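## Task

Scene 1: grasp the bottle whose cap is green, raise it higher than half of its own height, and keep it up there and upright through the end. Other bottles may be nudged aside, but every one of them must be standing at the end.

## Robot and tools

Robot: one Kinova Gen3 arm with seven revolute joints (waist, shoulder, upper arm roll, elbow, forearm roll, wrist pitch, wrist roll) carrying a Robotiq 2F-85 two-finger parallel gripper. A wrist camera (cam_wrist) rides on the hand; cam_low is a fixed low view of the table. Both images are 504x504.

Scene frame: origin on the table surface straight under the arm base, +z up, +y to the left when facing along +x. The base may sit slightly tilted relative to the table. Joint positions and velocities in results are in rad and rad/s, listed in the joint order above.

execute_actions takes "actions", a list holding at most one item, plus an optional "pictures" boolean (images come by default). Three forms:
- Empty list: no command, just returns the current state.
- Motion: {"rows": [...], "steps": n}, n from 1 to 15 (default 15), each step 1/30 s. Each row drives the step it is applied to; if there are fewer rows than steps, the final row keeps repeating.
- Wait: {"steps": n} with no rows, n up to 300; it returns when that many steps have elapsed since the previous result (your thinking time is included). It sends nothing new.
A rejected call sends nothing at all.

Each row is a single list of 10 numbers, each in [-1, 1], for the one arm: seven joint numbers, then gripper position, gripper force_limit, gripper speed.
The seven joint numbers are offsets, not poses. They are measured from the joint angles printed in the most recent result that lists them (before any such result, or for later calls within the same reply, from where the arm stands when the action begins). They are not cumulative row to row. Scale: 1.0 equals 0.9985 rad for joints 1-4 and 0.8765 rad for joints 5-7. A row of zeros therefore pulls the arm back to the reference angles; it is not a hold or pause. Stated joint ranges (rad): waist ±6.283, shoulder ±2.250, upper arm roll ±6.283, elbow ±2.580, forearm roll ±6.283, wrist pitch ±2.100, wrist roll ±6.283. A request more than 0.013 rad outward beyond a range is refused; true ends can differ from the stated ones by up to 0.013 rad, and requests beyond them are clipped, reported as "joint sent to its limit" (possibly about an earlier, still-running action).

The gripper numbers are absolute settings, not offsets. position: +1 fully open (85 mm gap), about -0.8 pads touching, -1 keeps closing until blocked. force_limit: per-pad grip force, roughly 20 N at -1, 128 N at 0, 235 N at +1 (for a 40 mm object, slow close). speed: gap change rate, roughly 20 mm/s at -1, 85 at 0, 150 at +1; quicker closes squeeze a bit harder. New force_limit or speed only applies once position changes by at least 0.01. Closing fingertips advance about 13 mm away from the wrist, so keep clearance above the table.

Motion limits: every step each joint target is held within 0.304 rad (joints 1-4) or 0.266 rad (joints 5-7) of its measured angle, and all targets are pulled back if they would move the gripper over 70 mm from where it is. Big moves therefore take several calls and may be unfinished when a result arrives. The arm keeps heading to the last row sent while you think or wait, until it nearly stops or a step is HELD.

Result lines: Joint positions, Joint velocities, joint torques (offset and noisy; they change at rest only from contact or load). object_status: 0 moving, 1 blocked while opening, 2 blocked while closing (a grip), 3 reached the request or closed to pad contact (a thin item may still be in hand). position_measured is in counts: 3 open, ~78 = 60 mm, ~130 = 40 mm, ~180 = 20 mm, ~230 pads together. "joint command not followed" means the clearance check altered targets (mounts count as arm). HELD marks steps whose row was not fully sent. MOTOR HOT warns from 60 °C; at 75 °C an OVER-TEMPERATURE FAULT lets the arm sag. TORQUE FAULT: a contact torque reaching a load limit (48.6 N m joints 1-4, 30.6 N m joints 5-7, held weight included) freezes the arm for 10 s and drops the rest of the call.

To grasp: open, place the pads around the bottle body, send position -1 and keep it, confirm object_status 2, then raise it keeping it vertical. A held item may get brief tugs; maintain the grip. Avoid dropping it, slamming, hard shoves, knocking bottles over or pushing anything off the table. Move smoothly.

zoom_image: {"camera": "cam_low" or "cam_wrist", "region": [x0, y0, x1, y1]} in pixels from the image's top-left, at most 504x504; it enlarges part of that camera's latest image.
read_manual: optional "section" ("licences"); returns licence texts only, no motion.
finished_scene: {"scene": 1 or 2} ends that scene irreversibly, reports success and gives the next task. Call it only while the bottle is held up and stable. Replying without any tool call ends all remaining scenes.

Each tool is called after "Request:" as a command line: name --argument value for each argument, lists and objects as JSON in quotes; but a table of rows of numbers goes row by row, as --pt "numbers of a row", without its own name.

## Session

Request:
execute_actions --actions '[]'

Scene clock: 0.00 s of 3900.00 s.
position_measured=3 object_status=3
Joint positions: [ 1.158  0.829  0.311  1.894 -0.799  0.95   0.27 ]
Joint velocities: [ 0.001  0.     0.001  0.    -0.    -0.     0.001]
Joint torques (N m, as the joint torque sensors report them, + toward a larger angle): no reading
Motor temperatures (°C, as the motors report them): [31 31 32 34 42 38 41]

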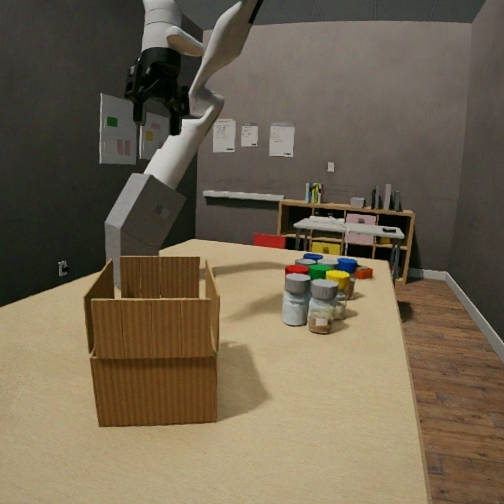

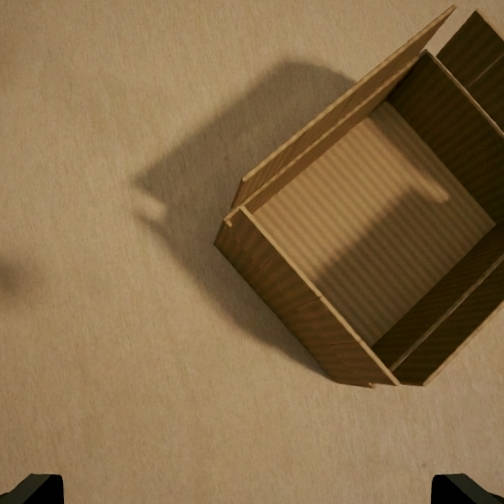

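Request:
execute_actions --actions '[{"rows":[[-0.95,-0.53,-0.311,-0.294,0.626,-0.178,-0.3,1,0,0]]}]' --pictures false

Request:
execute_actions --actions '[{"steps":50}]' --pictures false

Request:
execute_actions --actions '[{"rows":[[-0.61,0,0,0,0,0,0,1,0,0]]}]' --pictures false

Request:
execute_actions --actions '[{"steps":40}]'

Scene clock: 3.30 s of 3900.00 s.
position_measured=3 object_status=3
Joint positions: [ 0.947  0.619  0.149  1.74  -0.618  0.867  0.132]
Joint velocities: [-0.497 -0.493 -0.27  -0.253  0.432 -0.133 -0.224]
Joint torques (N m, as the joint torque sensors report them, + toward a larger angle): [  7.84 -14.1    5.53  -7.75   0.3   -0.65   0.74]
Motor temperatures (°C, as the motors report them): [31 31 32 34 42 38 41]
Steps of this call (steps 1 to 84: nothing new was sent; steps 85 to 99: all 15 steps of this action). Readings (joint positions | what the end effector reports):
85: [1.157 0.828 0.311 1.894 -0.798 0.949 0.269] | position_measured=3 object_status=3
86: [1.150 0.822 0.307 1.889 -0.793 0.946 0.265] | position_measured=3 object_status=3
88: [1.122 0.793 0.283 1.865 -0.770 0.933 0.243] | position_measured=3 object_status=3
92: [1.059 0.731 0.224 1.810 -0.716 0.905 0.195] | position_measured=3 object_status=3
99: the state above

Scene clock: 4.97 s of 3900.00 s.
position_measured=3 object_status=3
Joint positions: [ 0.21   0.3    0.001  1.601 -0.25   0.794  0.007]
Joint velocities: [-0.002 -0.002  0.    -0.    -0.001  0.001  0.   ]
Joint torques (N m, as the joint torque sensors report them, + toward a larger angle): [  7.54 -16.     5.98  -7.98   0.89  -0.85   0.62]
Motor temperatures (°C, as the motors report them): [31 31 32 34 42 38 41]
Steps of this call (steps 1 to 50: the robot went on to your last target). Readings (joint positions | what the end effector reports):
1: [0.930 0.603 0.141 1.732 -0.603 0.863 0.124] | position_measured=3 object_status=3
2: [0.914 0.586 0.132 1.724 -0.589 0.859 0.117] | position_measured=3 object_status=3
4: [0.879 0.553 0.117 1.709 -0.559 0.851 0.104] | position_measured=3 object_status=3
8: [0.805 0.494 0.089 1.683 -0.495 0.837 0.081] | position_measured=3 object_status=3
50: the state above

Scene clock: 5.47 s of 3900.00 s.
position_measured=3 object_status=3
Joint positions: [-0.079  0.3    0.001  1.601 -0.25   0.794  0.007]
Joint velocities: [-0.676  0.    -0.002 -0.    -0.001  0.     0.002]
Joint torques (N m, as the joint torque sensors report them, + toward a larger angle): [  6.1  -17.76   5.13  -6.93   0.63  -0.47   0.53]
Motor temperatures (°C, as the motors report them): [31 31 32 34 42 38 41]
Steps of this call (steps 1 to 15: all 15 steps of this action). Readings (joint positions | what the end effector reports):
1: [0.208 0.300 0.001 1.601 -0.250 0.794 0.007] | position_measured=3 object_status=3
2: [0.201 0.300 0.002 1.601 -0.250 0.794 0.007] | position_measured=3 object_status=3
4: [0.171 0.300 0.004 1.601 -0.249 0.794 0.007] | position_measured=3 object_status=3
8: [0.078 0.300 0.001 1.601 -0.250 0.794 0.007] | position_measured=3 object_status=3
15: the state above

Scene clock: 6.80 s of 3900.00 s.
position_measured=3 object_status=3
Joint positions: [-0.399  0.3    0.001  1.601 -0.25   0.794  0.007]
Joint velocities: [-0.001  0.    -0.     0.     0.002  0.001  0.001]
Joint torques (N m, as the joint torque sensors report them, + toward a larger angle): [  4.66 -19.3    3.73  -6.4    0.52  -0.19   0.54]
Motor temperatures (°C, as the motors report them): [31 31 32 34 42 38 41]
Steps of this call (steps 1 to 40: the robot went on to your last target). Readings (joint positions | what the end effector reports):
1: [-0.102 0.301 0.001 1.601 -0.250 0.794 0.007] | position_measured=3 object_status=3
2: [-0.124 0.301 0.001 1.601 -0.250 0.794 0.007] | position_measured=3 object_status=3
4: [-0.170 0.301 0.001 1.601 -0.250 0.794 0.007] | position_measured=3 object_status=3
8: [-0.260 0.301 0.001 1.601 -0.250 0.794 0.007] | position_measured=3 object_status=3
40: the state above

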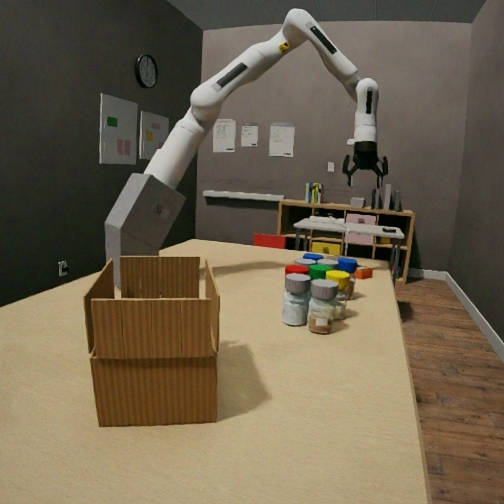

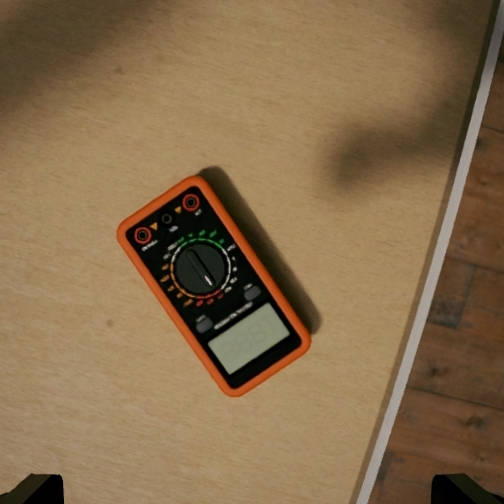

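Request:
execute_actions --actions '[{"rows":[[0.55,0.1,0,0.15,-0.375,-0.026,0,1,0,0]]}]' --pictures false

Request:
execute_actions --actions '[{"steps":30}]'

Scene clock: 8.23 s of 3900.00 s.
position_measured=3 object_status=3
Joint positions: [-0.075  0.373  0.     1.709 -0.481  0.777  0.007]
Joint velocities: [ 0.777  0.097  0.002  0.146 -0.349 -0.022  0.   ]
Joint torques (N m, as the joint torque sensors report them, + toward a larger angle): [  6.17 -17.76   5.02  -5.38   0.65   0.12   0.58]
Motor temperatures (°C, as the motors report them): [31 31 32 34 42 38 41]
Steps of this call (steps 1 to 15: the robot went on to your last target; steps 16 to 28: nothing new was sent; steps 29 to 43: all 15 steps of this action). Readings (joint positions | what the end effector reports):
29: [-0.398 0.301 0.000 1.601 -0.251 0.794 0.007] | position_measured=3 object_status=3
30: [-0.390 0.302 -0.001 1.604 -0.256 0.793 0.007] | position_measured=3 object_status=3
32: [-0.360 0.312 -0.002 1.616 -0.280 0.791 0.007] | position_measured=3 object_status=3
36: [-0.258 0.341 -0.000 1.661 -0.366 0.785 0.007] | position_measured=3 object_status=3
43: the state above

Scene clock: 9.23 s of 3900.00 s.
position_measured=3 object_status=3
Joint positions: [ 0.15   0.4    0.001  1.751 -0.579  0.771  0.007]
Joint velocities: [ 0.001  0.     0.001 -0.    -0.001 -0.     0.001]
Joint torques (N m, as the joint torque sensors report them, + toward a larger angle): [  7.52 -15.95   5.14  -5.95   0.37  -0.45   0.57]
Motor temperatures (°C, as the motors report them): [32 31 32 34 42 38 41]
Steps of this call (steps 1 to 30: the robot went on to your last target). Readings (joint positions | what the end effector reports):
1: [-0.049 0.376 0.000 1.714 -0.492 0.777 0.007] | position_measured=3 object_status=3
2: [-0.023 0.379 0.000 1.718 -0.504 0.776 0.007] | position_measured=3 object_status=3
4: [0.029 0.385 0.000 1.728 -0.526 0.774 0.007] | position_measured=3 object_status=3
8: [0.113 0.396 0.002 1.744 -0.564 0.772 0.007] | position_measured=3 object_status=3
30: the state above
The arm was judged still, so your last target was given up. Only a new action makes it travel on or press farther. Fingers that are still opening or closing keep moving.

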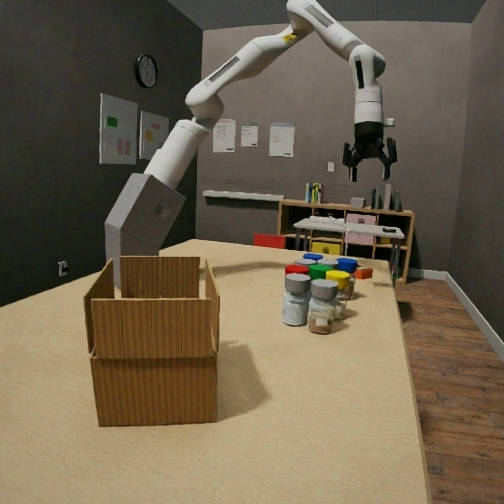

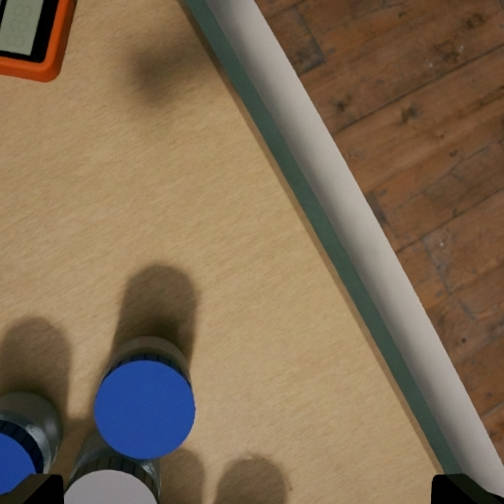

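Request:
execute_actions --actions '[{"rows":[[0.184,0.163,0,0.357,-0.598,-0.313,0.7,1,0,0]]}]' --pictures false

Request:
execute_actions --actions '[{"steps":25}]'

Scene clock: 11.47 s of 3900.00 s.
position_measured=3 object_status=3
Joint positions: [ 0.299  0.533  0.001  2.038 -0.922  0.548  0.351]
Joint velocities: [ 0.229  0.213  0.004  0.514 -1.147 -0.378  1.212]
Joint torques (N m, as the joint torque sensors report them, + toward a larger angle): [  6.81 -16.36   3.72  -5.28  -0.12  -0.23   0.39]
Motor temperatures (°C, as the motors report them): [32 31 32 34 42 38 41]
Steps of this call (steps 1 to 52: nothing new was sent; steps 53 to 67: all 15 steps of this action). Readings (joint positions | what the end effector reports):
53: [0.151 0.401 0.000 1.751 -0.580 0.770 0.008] | position_measured=3 object_status=3
54: [0.155 0.404 -0.000 1.756 -0.585 0.766 0.012] | position_measured=3 object_status=3
56: [0.174 0.419 -0.001 1.783 -0.608 0.742 0.035] | position_measured=3 object_status=3
60: [0.223 0.463 0.001 1.876 -0.691 0.667 0.118] | position_measured=3 object_status=3
67: the state above

Scene clock: 12.30 s of 3900.00 s.
position_measured=3 object_status=3
Joint positions: [ 0.334  0.563  0.001  2.107 -1.103  0.497  0.62 ]
Joint velocities: [ 0.001 -0.     0.     0.    -0.001 -0.002  0.001]
Joint torques (N m, as the joint torque sensors report them, + toward a larger angle): [  7.61 -14.16   4.74  -2.98  -0.01  -0.38   0.51]
Motor temperatures (°C, as the motors report them): [32 31 32 34 42 38 41]
Steps of this call (steps 1 to 25: the robot went on to your last target). Readings (joint positions | what the end effector reports):
1: [0.306 0.539 0.001 2.053 -0.959 0.536 0.391] | position_measured=3 object_status=3
2: [0.312 0.544 0.001 2.066 -0.990 0.527 0.432] | position_measured=3 object_status=3
4: [0.322 0.553 0.001 2.086 -1.044 0.512 0.513] | position_measured=3 object_status=3
8: [0.331 0.561 0.001 2.105 -1.098 0.498 0.609] | position_measured=3 object_status=3
25: the state above

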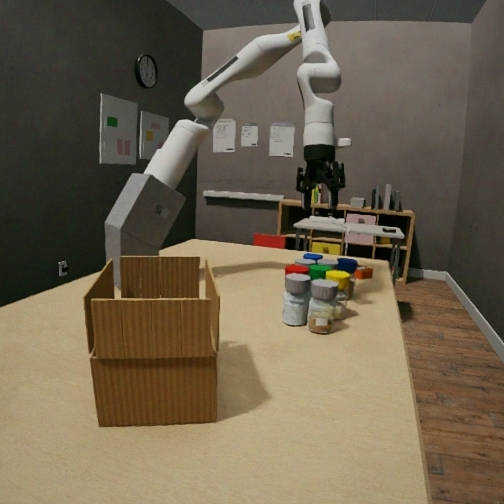

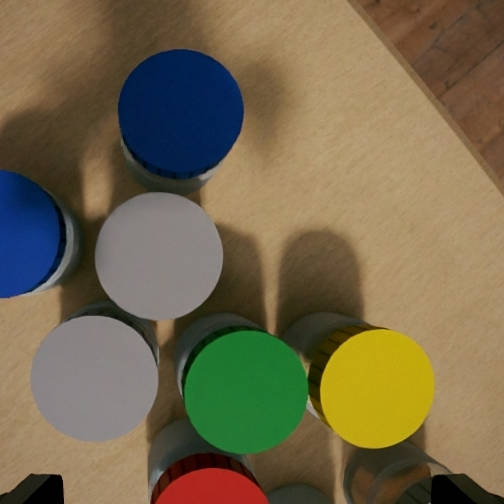

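Request:
execute_actions --actions '[{"rows":[[-0.099,0.222,0,-0.041,-0.494,-0.092,1,0.43,0,0]]}]' --pictures false

Request:
execute_actions --actions '[{"steps":22}]' --pictures false

Request:
execute_actions --actions '[{"rows":[[0,0,0,0,0,0,0.42,0.43,0,0]]}]' --pictures false

Request:
execute_actions --actions '[{"steps":10}]'

Scene clock: 14.97 s of 3900.00 s.
position_measured=74 object_status=0
Joint positions: [ 0.242  0.769  0.     2.068 -1.49   0.42   1.083]
Joint velocities: [-0.054  0.121  0.002 -0.022 -0.411 -0.04   1.216]
Joint torques (N m, as the joint torque sensors report them, + toward a larger angle): [  8.11 -16.77   5.55  -0.69   0.06  -0.21   0.56]
Motor temperatures (°C, as the motors report them): [32 31 32 34 42 38 41]
Steps of this call (steps 1 to 15: the robot went on to your last target; steps 16 to 65: nothing new was sent; steps 66 to 80: all 15 steps of this action). Readings (joint positions | what the end effector reports):
66: [0.333 0.564 0.001 2.107 -1.104 0.496 0.621] | position_measured=3 object_status=0
67: [0.330 0.571 0.001 2.106 -1.110 0.495 0.627] | position_measured=4 object_status=0
69: [0.316 0.601 0.001 2.100 -1.142 0.485 0.659] | position_measured=15 object_status=0
73: [0.274 0.697 0.000 2.083 -1.282 0.449 0.799] | position_measured=43 object_status=0
80: the state above

Scene clock: 15.70 s of 3900.00 s.
position_measured=75 object_status=3
Joint positions: [ 0.235  0.784  0.001  2.066 -1.536  0.416  1.497]
Joint velocities: [ 0.001 -0.001  0.    -0.    -0.001 -0.001  0.001]
Joint torques (N m, as the joint torque sensors report them, + toward a larger angle): [  8.49 -15.93   4.82  -1.19   0.03  -0.15   0.6 ]
Motor temperatures (°C, as the motors report them): [32 31 32 34 42 38 41]
Steps of this call (steps 1 to 22: the robot went on to your last target). Readings (joint positions | what the end effector reports):
1: [0.240 0.773 0.000 2.068 -1.502 0.419 1.124] | position_measured=75 object_status=0
2: [0.239 0.776 0.000 2.067 -1.511 0.418 1.165] | position_measured=75 object_status=0
4: [0.237 0.779 0.000 2.067 -1.523 0.417 1.246] | position_measured=75 object_status=0
8: [0.235 0.783 0.001 2.066 -1.533 0.416 1.407] | position_measured=75 object_status=3
22: the state above

Scene clock: 16.20 s of 3900.00 s.
position_measured=75 object_status=3
Joint positions: [ 0.235  0.784  0.001  2.066 -1.536  0.416  1.862]
Joint velocities: [-0.     0.001  0.    -0.001 -0.003 -0.002  0.04 ]
Joint torques (N m, as the joint torque sensors report them, + toward a larger angle): [  8.26 -15.81   4.9   -0.86   0.13  -0.15   0.66]
Motor temperatures (°C, as the motors report them): [32 31 32 34 42 38 41]
Steps of this call (steps 1 to 15: all 15 steps of this action). Readings (joint positions | what the end effector reports):
1: [0.235 0.784 0.001 2.066 -1.536 0.416 1.498] | position_measured=75 object_status=3
2: [0.235 0.784 0.001 2.066 -1.536 0.416 1.508] | position_measured=75 object_status=3
4: [0.235 0.784 0.001 2.066 -1.536 0.416 1.559] | position_measured=75 object_status=3
8: [0.235 0.784 0.001 2.066 -1.536 0.416 1.718] | position_measured=75 object_status=3
15: the state above

Scene clock: 16.53 s of 3900.00 s.
position_measured=75 object_status=3
Joint positions: [ 0.235  0.784  0.001  2.066 -1.536  0.416  1.865]
Joint velocities: [-0.     0.002  0.    -0.     0.    -0.001  0.   ]
Joint torques (N m, as the joint torque sensors report them, + toward a larger angle): [  8.19 -15.65   4.92  -1.33   0.17  -0.17   0.63]
Motor temperatures (°C, as the motors report them): [32 31 32 34 42 38 41]
Steps of this call (steps 1 to 10: the robot went on to your last target). Readings (joint positions | what the end effector reports):
1: [0.235 0.784 0.001 2.066 -1.536 0.416 1.863] | position_measured=75 object_status=3
2: [0.235 0.784 0.001 2.066 -1.536 0.416 1.864] | position_measured=75 object_status=3
4: [0.235 0.784 0.001 2.066 -1.536 0.416 1.865] | position_measured=75 object_status=3
8: [0.235 0.784 0.001 2.066 -1.536 0.416 1.865] | position_measured=75 object_status=3
10: the state above

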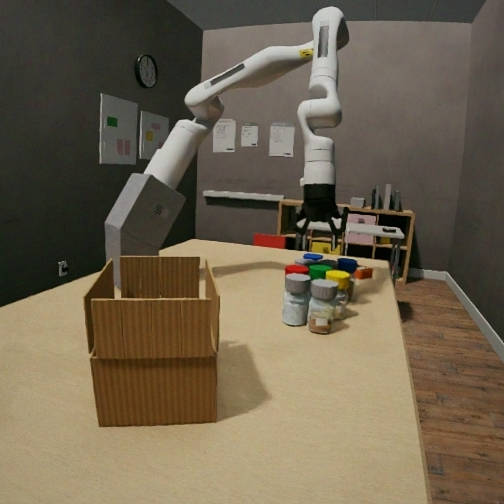

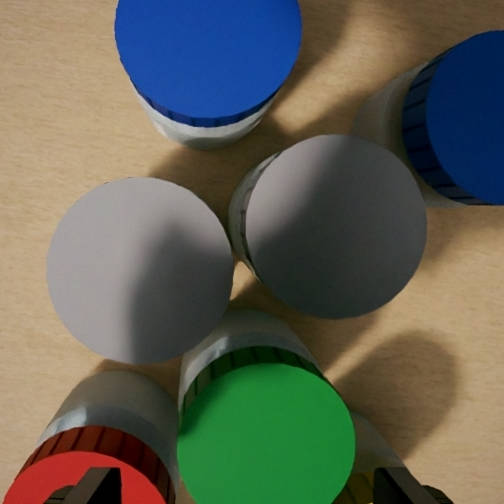

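Request:
execute_actions --actions '[{"rows":[[-0.05,0.08,0,-0.049,-0.132,-0.015,-0.15,0.43,0,0]]}]'

Scene clock: 19.17 s of 3900.00 s.
position_measured=75 object_status=3
Joint positions: [ 0.186  0.863  0.001  2.017 -1.652  0.403  1.734]
Joint velocities: [-0.007  0.01  -0.001 -0.002 -0.004 -0.001 -0.003]
Joint torques (N m, as the joint torque sensors report them, + toward a larger angle): [  8.69 -16.41   5.12  -0.91  -0.02  -0.12   0.4 ]
Motor temperatures (°C, as the motors report them): [32 31 32 34 42 38 41]
Steps of this call (steps 1 to 15: the robot went on to your last target; steps 16 to 64: nothing new was sent; steps 65 to 79: all 15 steps of this action). Readings (joint positions | what the end effector reports):
65: [0.234 0.786 0.001 2.066 -1.537 0.416 1.864] | position_measured=75 object_status=3
66: [0.229 0.793 0.001 2.062 -1.544 0.415 1.856] | position_measured=75 object_status=3
68: [0.212 0.821 0.002 2.046 -1.582 0.411 1.813] | position_measured=75 object_status=3
72: [0.190 0.856 -0.000 2.021 -1.644 0.404 1.743] | position_measured=75 object_status=3
79: the state above

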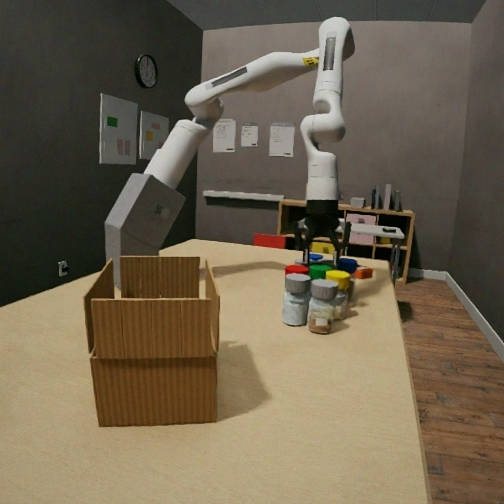

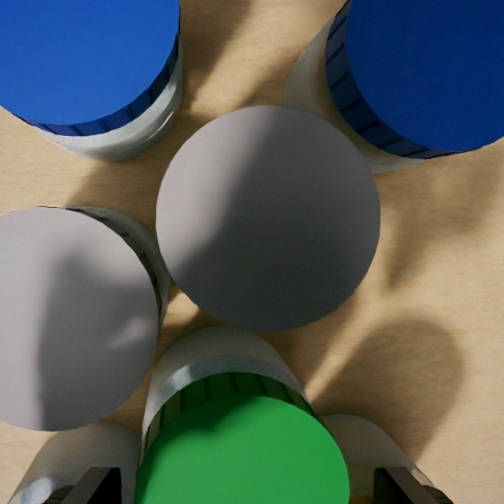

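Request:
execute_actions --actions '[{"rows":[[-0.031,0.077,0,-0.041,-0.131,-0.003,0.12,0.43,0,0]]}]'

Request:
execute_actions --actions '[{"rows":[[0,0,0,0,0,0,0,-1,-0.4,-0.5]]}]'

Request:
zoom_image --camera "cam_low" --region '[260,200,400,340]'

Scene clock: 20.70 s of 3900.00 s.
position_measured=75 object_status=3
Joint positions: [ 0.155  0.939  0.     1.977 -1.766  0.401  1.839]
Joint velocities: [-0.004  0.009 -0.    -0.003 -0.004  0.001  0.004]
Joint torques (N m, as the joint torque sensors report them, + toward a larger angle): [  9.   -16.45   5.35  -0.43  -0.15  -0.22   0.52]
Motor temperatures (°C, as the motors report them): [32 31 32 34 42 38 41]
Steps of this call (steps 1 to 15: the robot went on to your last target; steps 16 to 31: nothing new was sent; steps 32 to 46: all 15 steps of this action). Readings (joint positions | what the end effector reports):
32: [0.184 0.866 0.001 2.017 -1.653 0.403 1.735] | position_measured=75 object_status=3
33: [0.182 0.872 0.001 2.013 -1.661 0.403 1.741] | position_measured=75 object_status=3
35: [0.170 0.900 0.001 1.999 -1.699 0.402 1.777] | position_measured=75 object_status=3
39: [0.157 0.933 -0.000 1.980 -1.759 0.401 1.832] | position_measured=75 object_status=3
46: the state above

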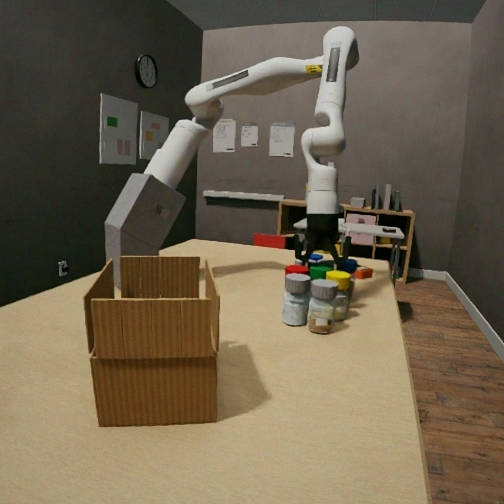

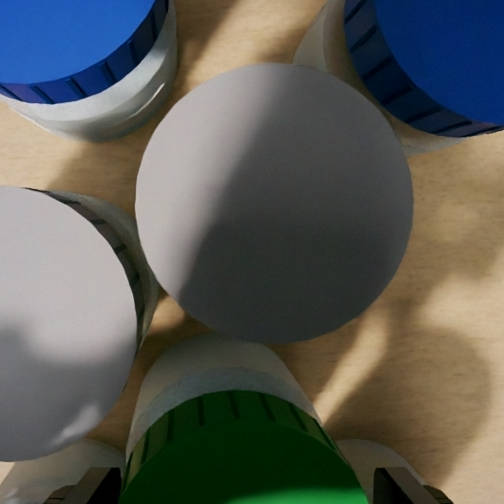

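Scene clock: 21.20 s of 3900.00 s.
position_measured=97 object_status=2
Joint positions: [ 0.156  0.938  0.001  1.978 -1.766  0.4    1.839]
Joint velocities: [ 0.001 -0.001 -0.     0.    -0.003  0.002  0.   ]
Joint torques (N m, as the joint torque sensors report them, + toward a larger angle): [  8.45 -15.87   4.52  -1.03  -0.06  -0.26   0.57]
Motor temperatures (°C, as the motors report them): [32 31 32 34 42 38 41]
Steps of this call (steps 1 to 15: all 15 steps of this action). Readings (joint positions | what the end effector reports):
1: [0.155 0.939 0.000 1.977 -1.766 0.401 1.839] | position_measured=75 object_status=0
2: [0.155 0.939 0.000 1.977 -1.766 0.401 1.839] | position_measured=76 object_status=0
4: [0.155 0.939 0.000 1.977 -1.766 0.400 1.839] | position_measured=82 object_status=0
8: [0.155 0.938 0.001 1.978 -1.766 0.400 1.839] | position_measured=97 object_status=0
15: the state above

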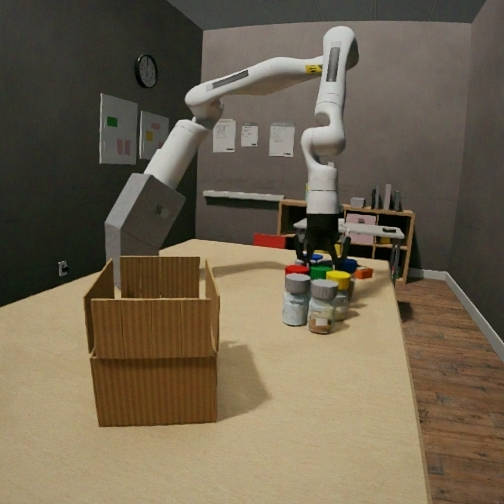

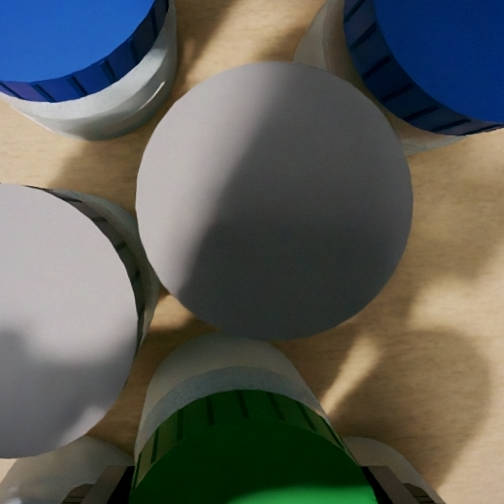

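Region (260, 200, 400, 340) of cam_low's 504x504 image, scaled by 3.600, with more detail than that image has.

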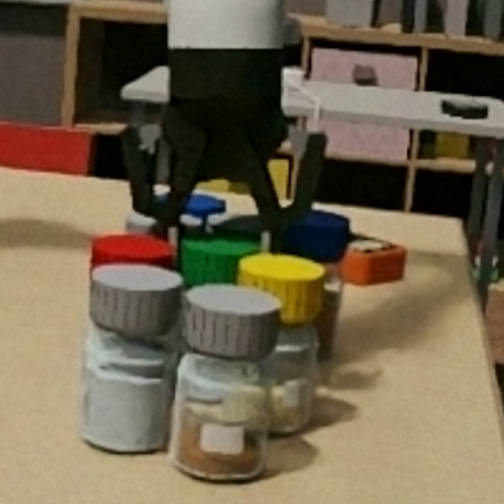

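Request:
execute_actions --actions '[{"rows":[[0.015,-0.038,0,0.02,0.065,0,-0.05,-1,-0.4,-0.5],[0.015,-0.038,0,0.02,0.065,0,-0.05,-1,-0.4,-0.5],[0.03,-0.076,0,0.04,0.13,0.003,-0.1,-1,-0.4,-0.5],[0.03,-0.076,0,0.04,0.13,0.003,-0.1,-1,-0.4,-0.5],[0.03,-0.076,0,0.04,0.13,0.003,-0.1,-1,-0.4,-0.5],[0.065,-0.158,0,0.075,0.27,0.015,-0.2,-1,-0.4,-0.5],[0.065,-0.158,0,0.075,0.27,0.015,-0.2,-1,-0.4,-0.5],[0.065,-0.158,0,0.075,0.27,0.015,-0.2,-1,-0.4,-0.5],[0.065,-0.158,0,0.075,0.27,0.015,-0.2,-1,-0.4,-0.5],[0.095,-0.235,0,0.097,0.44,0.035,-0.35,-1,-0.4,-0.5]]}]' --pictures false

Request:
execute_actions --actions '[{"steps":20}]'

Scene clock: 23.03 s of 3900.00 s.
position_measured=97 object_status=2
Joint positions: [ 0.24   0.729  0.001  2.066 -1.425  0.426  1.571]
Joint velocities: [ 0.127 -0.323  0.003  0.115  0.667  0.075 -0.575]
Joint torques (N m, as the joint torque sensors report them, + toward a larger angle): [  8.19 -13.9    4.72  -1.66   0.22  -0.32   0.4 ]
Motor temperatures (°C, as the motors report them): [32 31 32 34 42 38 41]
Steps of this call (steps 1 to 15: the robot went on to your last target; steps 16 to 40: nothing new was sent; steps 41 to 55: all 15 steps of this action). Readings (joint positions | what the end effector reports):
41: [0.156 0.936 0.001 1.978 -1.765 0.400 1.838] | position_measured=97 object_status=2
42: [0.159 0.931 -0.000 1.981 -1.758 0.400 1.832] | position_measured=97 object_status=2
44: [0.167 0.908 -0.000 1.992 -1.726 0.401 1.808] | position_measured=97 object_status=2
48: [0.192 0.848 0.000 2.021 -1.636 0.405 1.741] | position_measured=97 object_status=2
55: the state above

Scene clock: 23.70 s of 3900.00 s.
position_measured=97 object_status=2
Joint positions: [ 0.25   0.703  0.001  2.075 -1.38   0.431  1.532]
Joint velocities: [-0.    -0.001 -0.    -0.     0.001 -0.     0.   ]
Joint torques (N m, as the joint torque sensors report them, + toward a larger angle): [  8.42 -16.     5.24  -2.12   0.04  -0.34   0.69]
Motor temperatures (°C, as the motors report them): [32 31 32 34 42 38 41]
Steps of this call (steps 1 to 20: the robot went on to your last target). Readings (joint positions | what the end effector reports):
1: [0.243 0.720 0.001 2.069 -1.406 0.428 1.554] | position_measured=97 object_status=2
2: [0.246 0.714 0.001 2.072 -1.394 0.429 1.544] | position_measured=97 object_status=2
4: [0.248 0.710 0.001 2.073 -1.384 0.430 1.536] | position_measured=97 object_status=2
8: [0.250 0.705 0.001 2.074 -1.381 0.431 1.533] | position_measured=97 object_status=2
20: the state above

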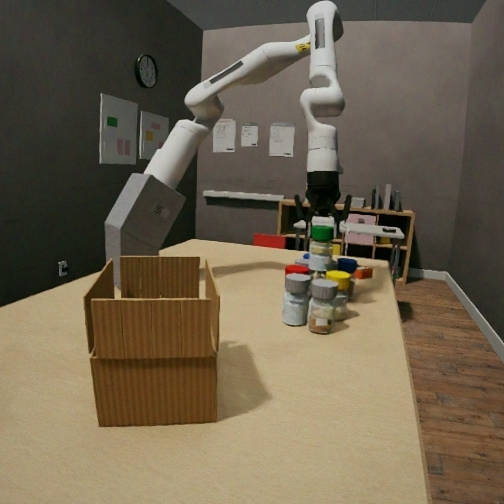

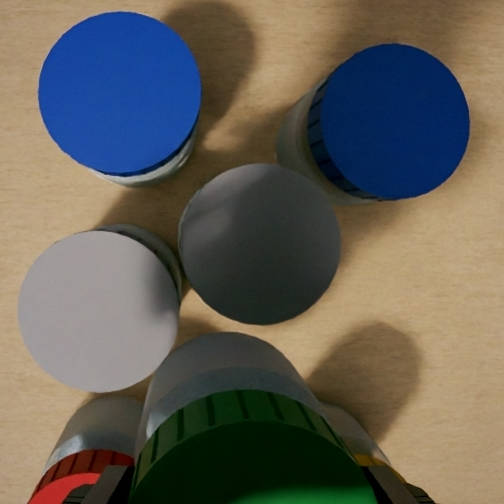

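Request:
finished_scene --scene 1

The scene is finished: the task was done.


## Next scene

Scene 2: grasp the bottle whose cap is yellow, raise it higher than half of its own height, and keep it up there and upright through the end. Other bottles may be nudged aside, but every one of them must be standing at the end.

Request:
execute_actions --actions '[]'

Scene clock: 0.00 s of 3900.00 s.
position_measured=3 object_status=3
Joint positions: [ 1.617  1.325 -0.56   1.497 -0.815  0.998  2.782]
Joint velocities: [ 0.     0.001  0.     0.     0.     0.001 -0.001]
Joint torques (N m, as the joint torque sensors report them, + toward a larger angle): no reading
Motor temperatures (°C, as the motors report them): [32 31 32 34 42 38 41]

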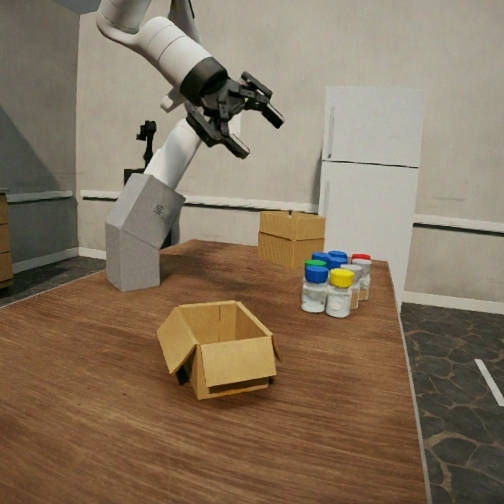

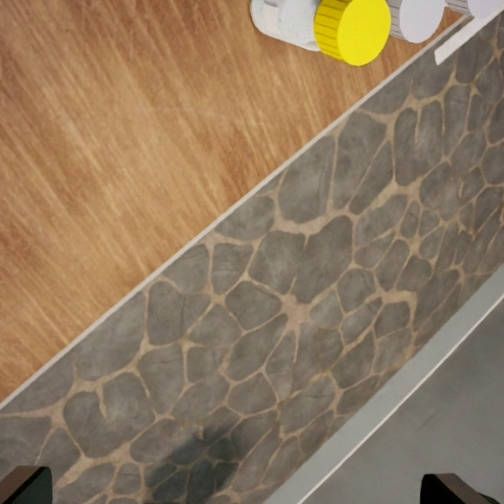

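Request:
execute_actions --actions '[{"rows":[[-0.6,-0.621,0.561,0.427,-0.259,-0.553,1,0.43,0,0]]}]' --pictures false

Request:
execute_actions --actions '[{"steps":40}]' --pictures false

Request:
execute_actions --actions '[{"rows":[[-0.697,0,0,0,0,0,0,0.43,0,0]]}]' --pictures false

Request:
execute_actions --actions '[{"steps":35}]'

Scene clock: 2.20 s of 3900.00 s.
position_measured=74 object_status=0
Joint positions: [ 1.164  0.87  -0.125  1.87  -1.022  0.618  3.182]
Joint velocities: [-0.974 -1.087  0.928  0.439 -0.172 -0.784  1.201]
Joint torques (N m, as the joint torque sensors report them, + toward a larger angle): [  9.55 -15.01   3.52  -7.44  -0.6   -0.17   0.68]
Motor temperatures (°C, as the motors report them): [32 31 32 34 42 38 41]
Steps of this call (steps 1 to 51: nothing new was sent; steps 52 to 66: all 15 steps of this action). Readings (joint positions | what the end effector reports):
52: [1.616 1.323 -0.559 1.498 -0.815 0.997 2.783] | position_measured=3 object_status=0
53: [1.609 1.316 -0.554 1.504 -0.819 0.992 2.787] | position_measured=5 object_status=0
55: [1.579 1.285 -0.527 1.531 -0.839 0.969 2.810] | position_measured=15 object_status=0
59: [1.452 1.160 -0.407 1.652 -0.925 0.863 2.916] | position_measured=44 object_status=0
66: the state above

Scene clock: 3.53 s of 3900.00 s.
position_measured=75 object_status=3
Joint positions: [ 1.018  0.704 -0.     1.924 -1.042  0.513  3.659]
Joint velocities: [-0.001 -0.001 -0.     0.001  0.     0.003 -0.001]
Joint torques (N m, as the joint torque sensors report them, + toward a larger angle): [  8.09 -14.48   5.03  -6.93  -0.27  -0.94   0.79]
Motor temperatures (°C, as the motors report them): [32 31 32 34 42 38 41]
Steps of this call (steps 1 to 30: the robot went on to your last target; steps 31 to 40: nothing new was sent). Readings (joint positions | what the end effector reports):
1: [1.134 0.836 -0.097 1.883 -1.028 0.594 3.222] | position_measured=75 object_status=0
2: [1.110 0.808 -0.074 1.892 -1.031 0.575 3.263] | position_measured=75 object_status=0
4: [1.075 0.767 -0.042 1.906 -1.036 0.548 3.344] | position_measured=75 object_status=0
8: [1.039 0.726 -0.012 1.918 -1.040 0.523 3.507] | position_measured=75 object_status=3
40: the state above
The arm was judged still, so your last target was given up. Only a new action makes it travel on or press farther. Fingers that are still opening or closing keep moving.

Scene clock: 4.03 s of 3900.00 s.
position_measured=75 object_status=3
Joint positions: [ 0.706  0.704  0.     1.923 -1.042  0.513  3.659]
Joint velocities: [-0.744  0.002 -0.003 -0.002 -0.001 -0.001 -0.001]
Joint torques (N m, as the joint torque sensors report them, + toward a larger angle): [  8.82 -15.13   5.62  -5.25   0.09  -0.8    0.58]
Motor temperatures (°C, as the motors report them): [32 31 32 34 42 38 41]
Steps of this call (steps 1 to 15: all 15 steps of this action). Readings (joint positions | what the end effector reports):
1: [1.016 0.704 0.000 1.924 -1.042 0.513 3.659] | position_measured=75 object_status=3
2: [1.010 0.704 0.001 1.924 -1.042 0.513 3.659] | position_measured=75 object_status=3
4: [0.979 0.704 0.003 1.924 -1.041 0.512 3.659] | position_measured=75 object_status=3
8: [0.879 0.704 0.000 1.923 -1.042 0.513 3.659] | position_measured=75 object_status=3
15: the state above

Scene clock: 5.20 s of 3900.00 s.
position_measured=75 object_status=3
Joint positions: [ 0.322  0.704 -0.     1.924 -1.042  0.513  3.659]
Joint velocities: [-0.     0.001 -0.    -0.     0.001  0.     0.002]
Joint torques (N m, as the joint torque sensors report them, + toward a larger angle): [  8.88 -16.2    5.05  -3.27   0.42  -0.38   0.7 ]
Motor temperatures (°C, as the motors report them): [32 31 32 34 42 38 41]
Steps of this call (steps 1 to 35: the robot went on to your last target). Readings (joint positions | what the end effector reports):
1: [0.681 0.705 0.000 1.923 -1.042 0.513 3.659] | position_measured=75 object_status=3
2: [0.656 0.705 0.000 1.923 -1.042 0.513 3.659] | position_measured=75 object_status=3
4: [0.607 0.705 0.000 1.923 -1.042 0.513 3.659] | position_measured=75 object_status=3
8: [0.507 0.705 -0.000 1.923 -1.042 0.513 3.659] | position_measured=75 object_status=3
35: the state above

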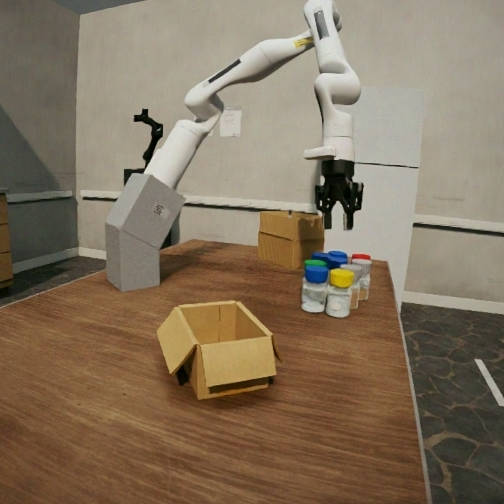

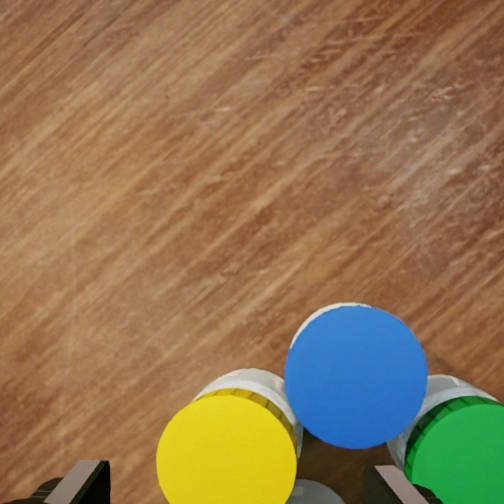

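Request:
execute_actions --actions '[{"rows":[[-0.092,0.162,0,-0.092,-0.192,-0.078,-0.11,0.43,0,0]]}]' --pictures false

Request:
execute_actions --actions '[{"steps":8}]'

Request:
zoom_image --camera "cam_low" --region '[270,190,410,330]'

Scene clock: 7.27 s of 3900.00 s.
position_measured=75 object_status=3
Joint positions: [ 0.232  0.863 -0.     1.832 -1.21   0.445  3.562]
Joint velocities: [-0.016  0.029  0.002 -0.004 -0.004 -0.001 -0.002]
Joint torques (N m, as the joint torque sensors report them, + toward a larger angle): [  9.68 -17.75   5.79  -2.5    0.12  -0.23   0.62]
Motor temperatures (°C, as the motors report them): [32 31 32 34 42 38 41]
Steps of this call (steps 1 to 15: the robot went on to your last target; steps 16 to 47: nothing new was sent; steps 48 to 62: all 15 steps of this action). Readings (joint positions | what the end effector reports):
48: [0.321 0.706 -0.000 1.923 -1.043 0.513 3.658] | position_measured=75 object_status=3
49: [0.317 0.712 0.001 1.920 -1.048 0.511 3.655] | position_measured=75 object_status=3
51: [0.300 0.742 0.001 1.904 -1.075 0.500 3.639] | position_measured=75 object_status=3
55: [0.251 0.831 -0.001 1.853 -1.172 0.461 3.584] | position_measured=75 object_status=3
62: the state above

Scene clock: 7.53 s of 3900.00 s.
position_measured=75 object_status=3
Joint positions: [ 0.23   0.866 -0.     1.832 -1.21   0.445  3.562]
Joint velocities: [-0.     0.002  0.    -0.001 -0.     0.001  0.001]
Joint torques (N m, as the joint torque sensors report them, + toward a larger angle): [  9.27 -17.55   5.39  -2.37   0.29  -0.47   0.51]
Motor temperatures (°C, as the motors report them): [32 31 32 34 42 38 41]
Steps of this call (steps 1 to 8: the robot went on to your last target). Readings (joint positions | what the end effector reports):
1: [0.232 0.864 -0.000 1.832 -1.210 0.445 3.562] | position_measured=75 object_status=3
2: [0.231 0.865 -0.000 1.832 -1.210 0.445 3.562] | position_measured=75 object_status=3
4: [0.231 0.865 -0.000 1.832 -1.210 0.445 3.562] | position_measured=75 object_status=3
8: the state above

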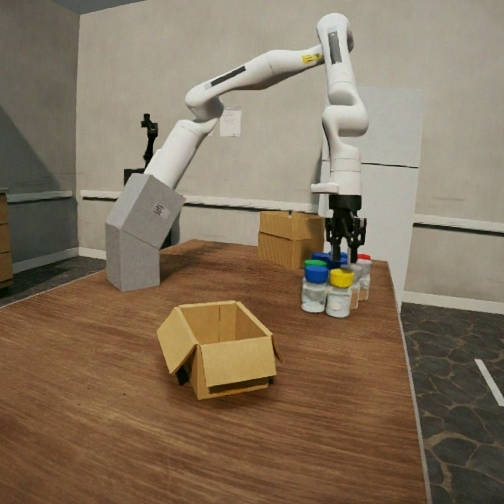

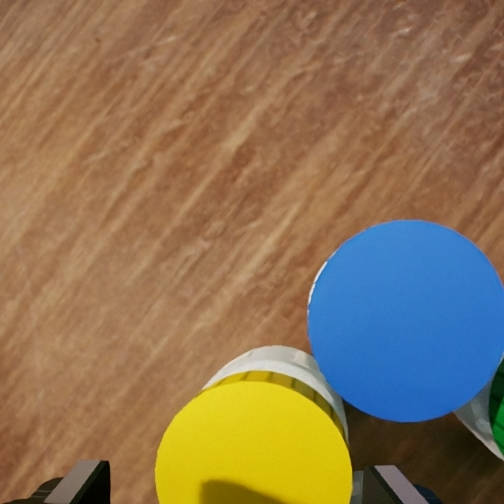

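Region (270, 190, 410, 330) of cam_low's 504x504 image, scaled by 3.600, with more detail than that image has.

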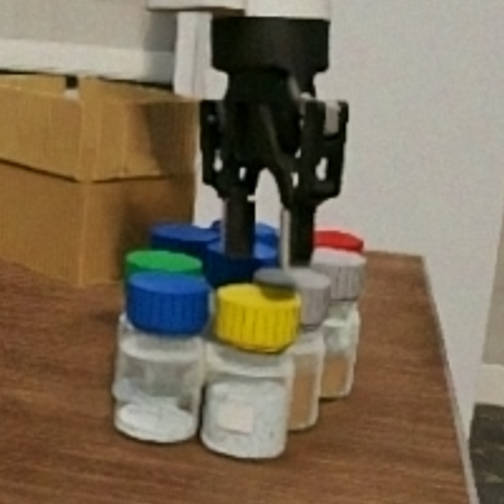

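Request:
execute_actions --actions '[{"rows":[[-0.041,0.09,0,-0.025,-0.185,-0.039,0.16,0.47,0,0]]}]'

Request:
execute_actions --actions '[{"rows":[[0,0,0,0,0,0,0,-1,-0.4,-0.5]]}]'

Request:
zoom_image --camera "cam_low" --region '[270,190,410,330]'

Scene clock: 9.37 s of 3900.00 s.
position_measured=70 object_status=3
Joint positions: [ 0.19   0.955 -0.     1.807 -1.372  0.411  3.702]
Joint velocities: [-0.005  0.009 -0.    -0.001 -0.005  0.002  0.005]
Joint torques (N m, as the joint torque sensors report them, + toward a larger angle): [ 10.02 -17.67   5.38  -1.78  -0.06  -0.27   0.47]
Motor temperatures (°C, as the motors report them): [32 31 32 34 42 38 41]
Steps of this call (steps 1 to 15: the robot went on to your last target; steps 16 to 40: nothing new was sent; steps 41 to 55: all 15 steps of this action). Readings (joint positions | what the end effector reports):
41: [0.230 0.868 -0.000 1.832 -1.211 0.445 3.563] | position_measured=75 object_status=0
42: [0.227 0.874 0.000 1.830 -1.220 0.443 3.571] | position_measured=74 object_status=0
44: [0.213 0.903 0.001 1.822 -1.268 0.432 3.612] | position_measured=71 object_status=0
48: [0.193 0.948 -0.001 1.810 -1.361 0.413 3.693] | position_measured=70 object_status=0
55: the state above

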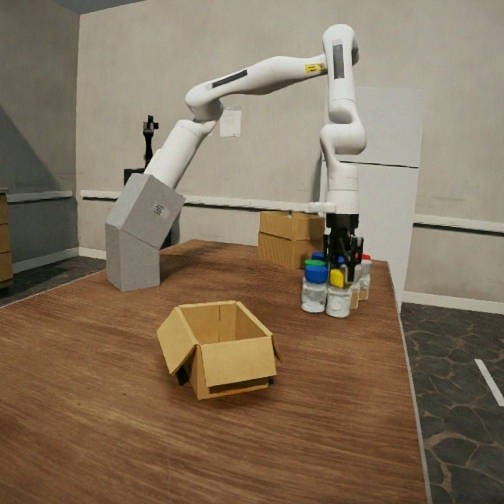

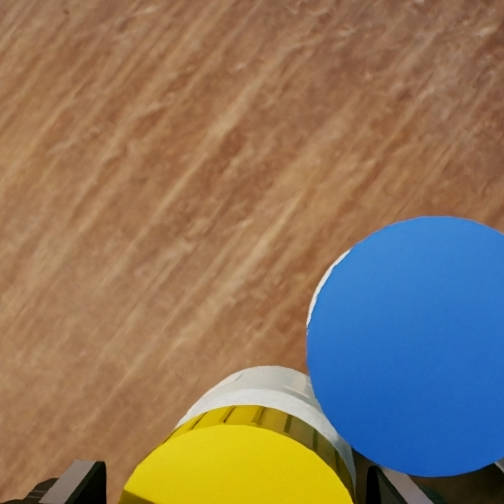

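Scene clock: 9.87 s of 3900.00 s.
position_measured=96 object_status=2
Joint positions: [ 0.19   0.953 -0.     1.809 -1.371  0.412  3.702]
Joint velocities: [ 0.001  0.001  0.001  0.001 -0.002  0.001 -0.002]
Joint torques (N m, as the joint torque sensors report them, + toward a larger angle): [  9.68 -16.55   5.23  -2.7    0.    -0.86   0.54]
Motor temperatures (°C, as the motors report them): [32 31 32 34 42 38 41]
Steps of this call (steps 1 to 15: all 15 steps of this action). Readings (joint positions | what the end effector reports):
1: [0.190 0.955 -0.000 1.807 -1.372 0.411 3.702] | position_measured=70 object_status=0
2: [0.190 0.955 -0.000 1.807 -1.372 0.411 3.702] | position_measured=71 object_status=0
4: [0.190 0.955 -0.000 1.807 -1.372 0.411 3.702] | position_measured=78 object_status=0
8: [0.190 0.953 -0.000 1.809 -1.371 0.412 3.702] | position_measured=94 object_status=0
15: the state above

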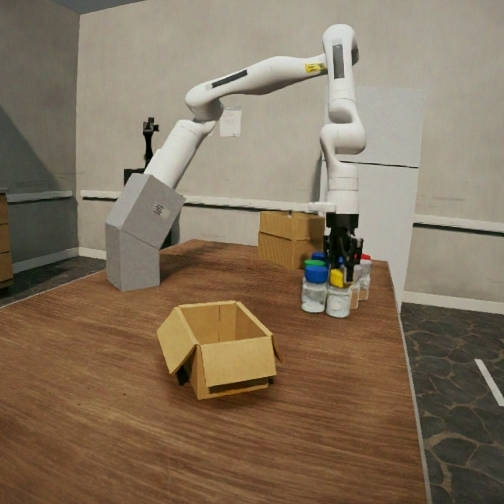

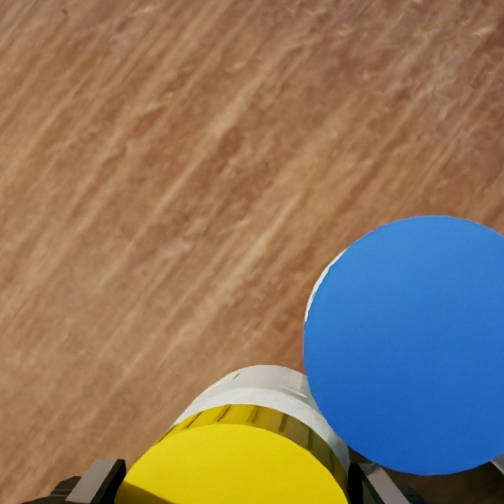

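Region (270, 190, 410, 330) of cam_low's 504x504 image, scaled by 3.600, with more detail than that image has.

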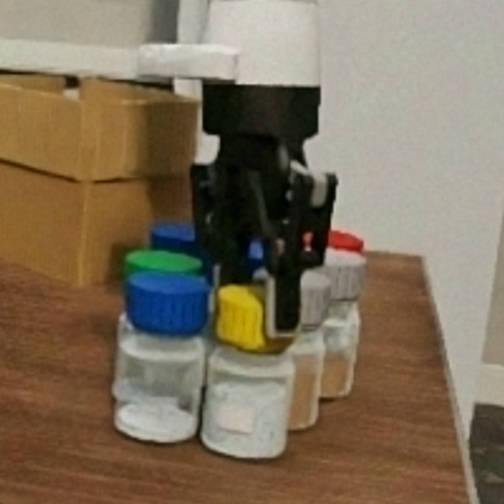

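Request:
execute_actions --actions '[{"rows":[[0.088,-0.195,0,0.055,0.35,0.1,-0.3,-1,-0.4,-0.5]]}]' --pictures false

Request:
execute_actions --actions '[{"steps":15}]'

Scene clock: 11.00 s of 3900.00 s.
position_measured=96 object_status=2
Joint positions: [ 0.276  0.763 -0.     1.863 -1.066  0.499  3.44 ]
Joint velocities: [ 0.018 -0.037 -0.01   0.011  0.017  0.007 -0.012]
Joint torques (N m, as the joint torque sensors report them, + toward a larger angle): [  9.81 -18.33   5.59  -4.16   0.29  -0.34   0.41]
Motor temperatures (°C, as the motors report them): [32 32 32 34 42 38 41]
Steps of this call (steps 1 to 15: the robot went on to your last target; steps 16 to 19: nothing new was sent; steps 20 to 34: all 15 steps of this action). Readings (joint positions | what the end effector reports):
20: [0.191 0.952 -0.001 1.809 -1.370 0.412 3.701] | position_measured=96 object_status=2
21: [0.194 0.946 -0.001 1.811 -1.364 0.414 3.695] | position_measured=96 object_status=2
23: [0.207 0.918 -0.002 1.819 -1.328 0.426 3.659] | position_measured=96 object_status=2
27: [0.249 0.823 -0.000 1.844 -1.181 0.469 3.530] | position_measured=96 object_status=2
34: the state above

Scene clock: 11.50 s of 3900.00 s.
position_measured=96 object_status=2
Joint positions: [ 0.278  0.758 -0.     1.864 -1.065  0.5    3.439]
Joint velocities: [-0.001 -0.002  0.     0.    -0.    -0.    -0.001]
Joint torques (N m, as the joint torque sensors report them, + toward a larger angle): [  9.76 -18.08   5.73  -3.25   0.26  -0.62   0.63]
Motor temperatures (°C, as the motors report them): [32 32 32 34 42 38 41]
Steps of this call (steps 1 to 15: the robot went on to your last target). Readings (joint positions | what the end effector reports):
1: [0.276 0.762 -0.000 1.863 -1.065 0.500 3.440] | position_measured=96 object_status=2
2: [0.277 0.761 -0.000 1.863 -1.065 0.500 3.440] | position_measured=96 object_status=2
4: [0.277 0.760 -0.000 1.864 -1.065 0.500 3.439] | position_measured=96 object_status=2
8: [0.278 0.759 -0.000 1.864 -1.065 0.500 3.439] | position_measured=96 object_status=2
15: the state above
The arm was judged still, so your last target was given up. Only a new action makes it travel on or press farther. Fingers that are still opening or closing keep moving.

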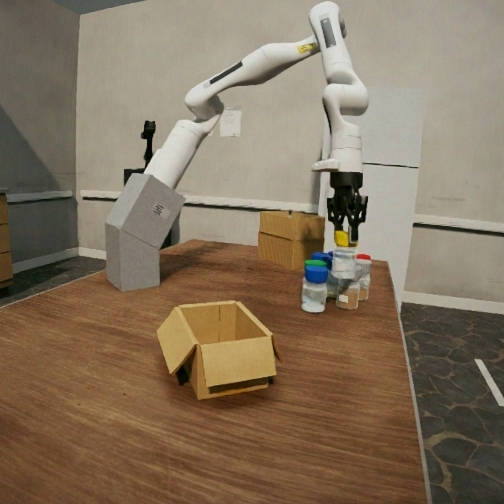

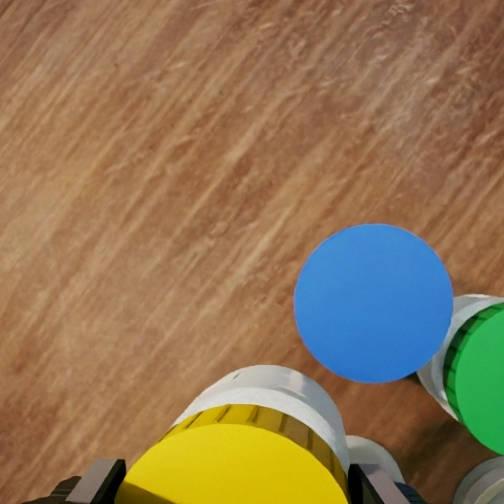

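Request:
finished_scene --scene 2

The scene is finished: the task was done.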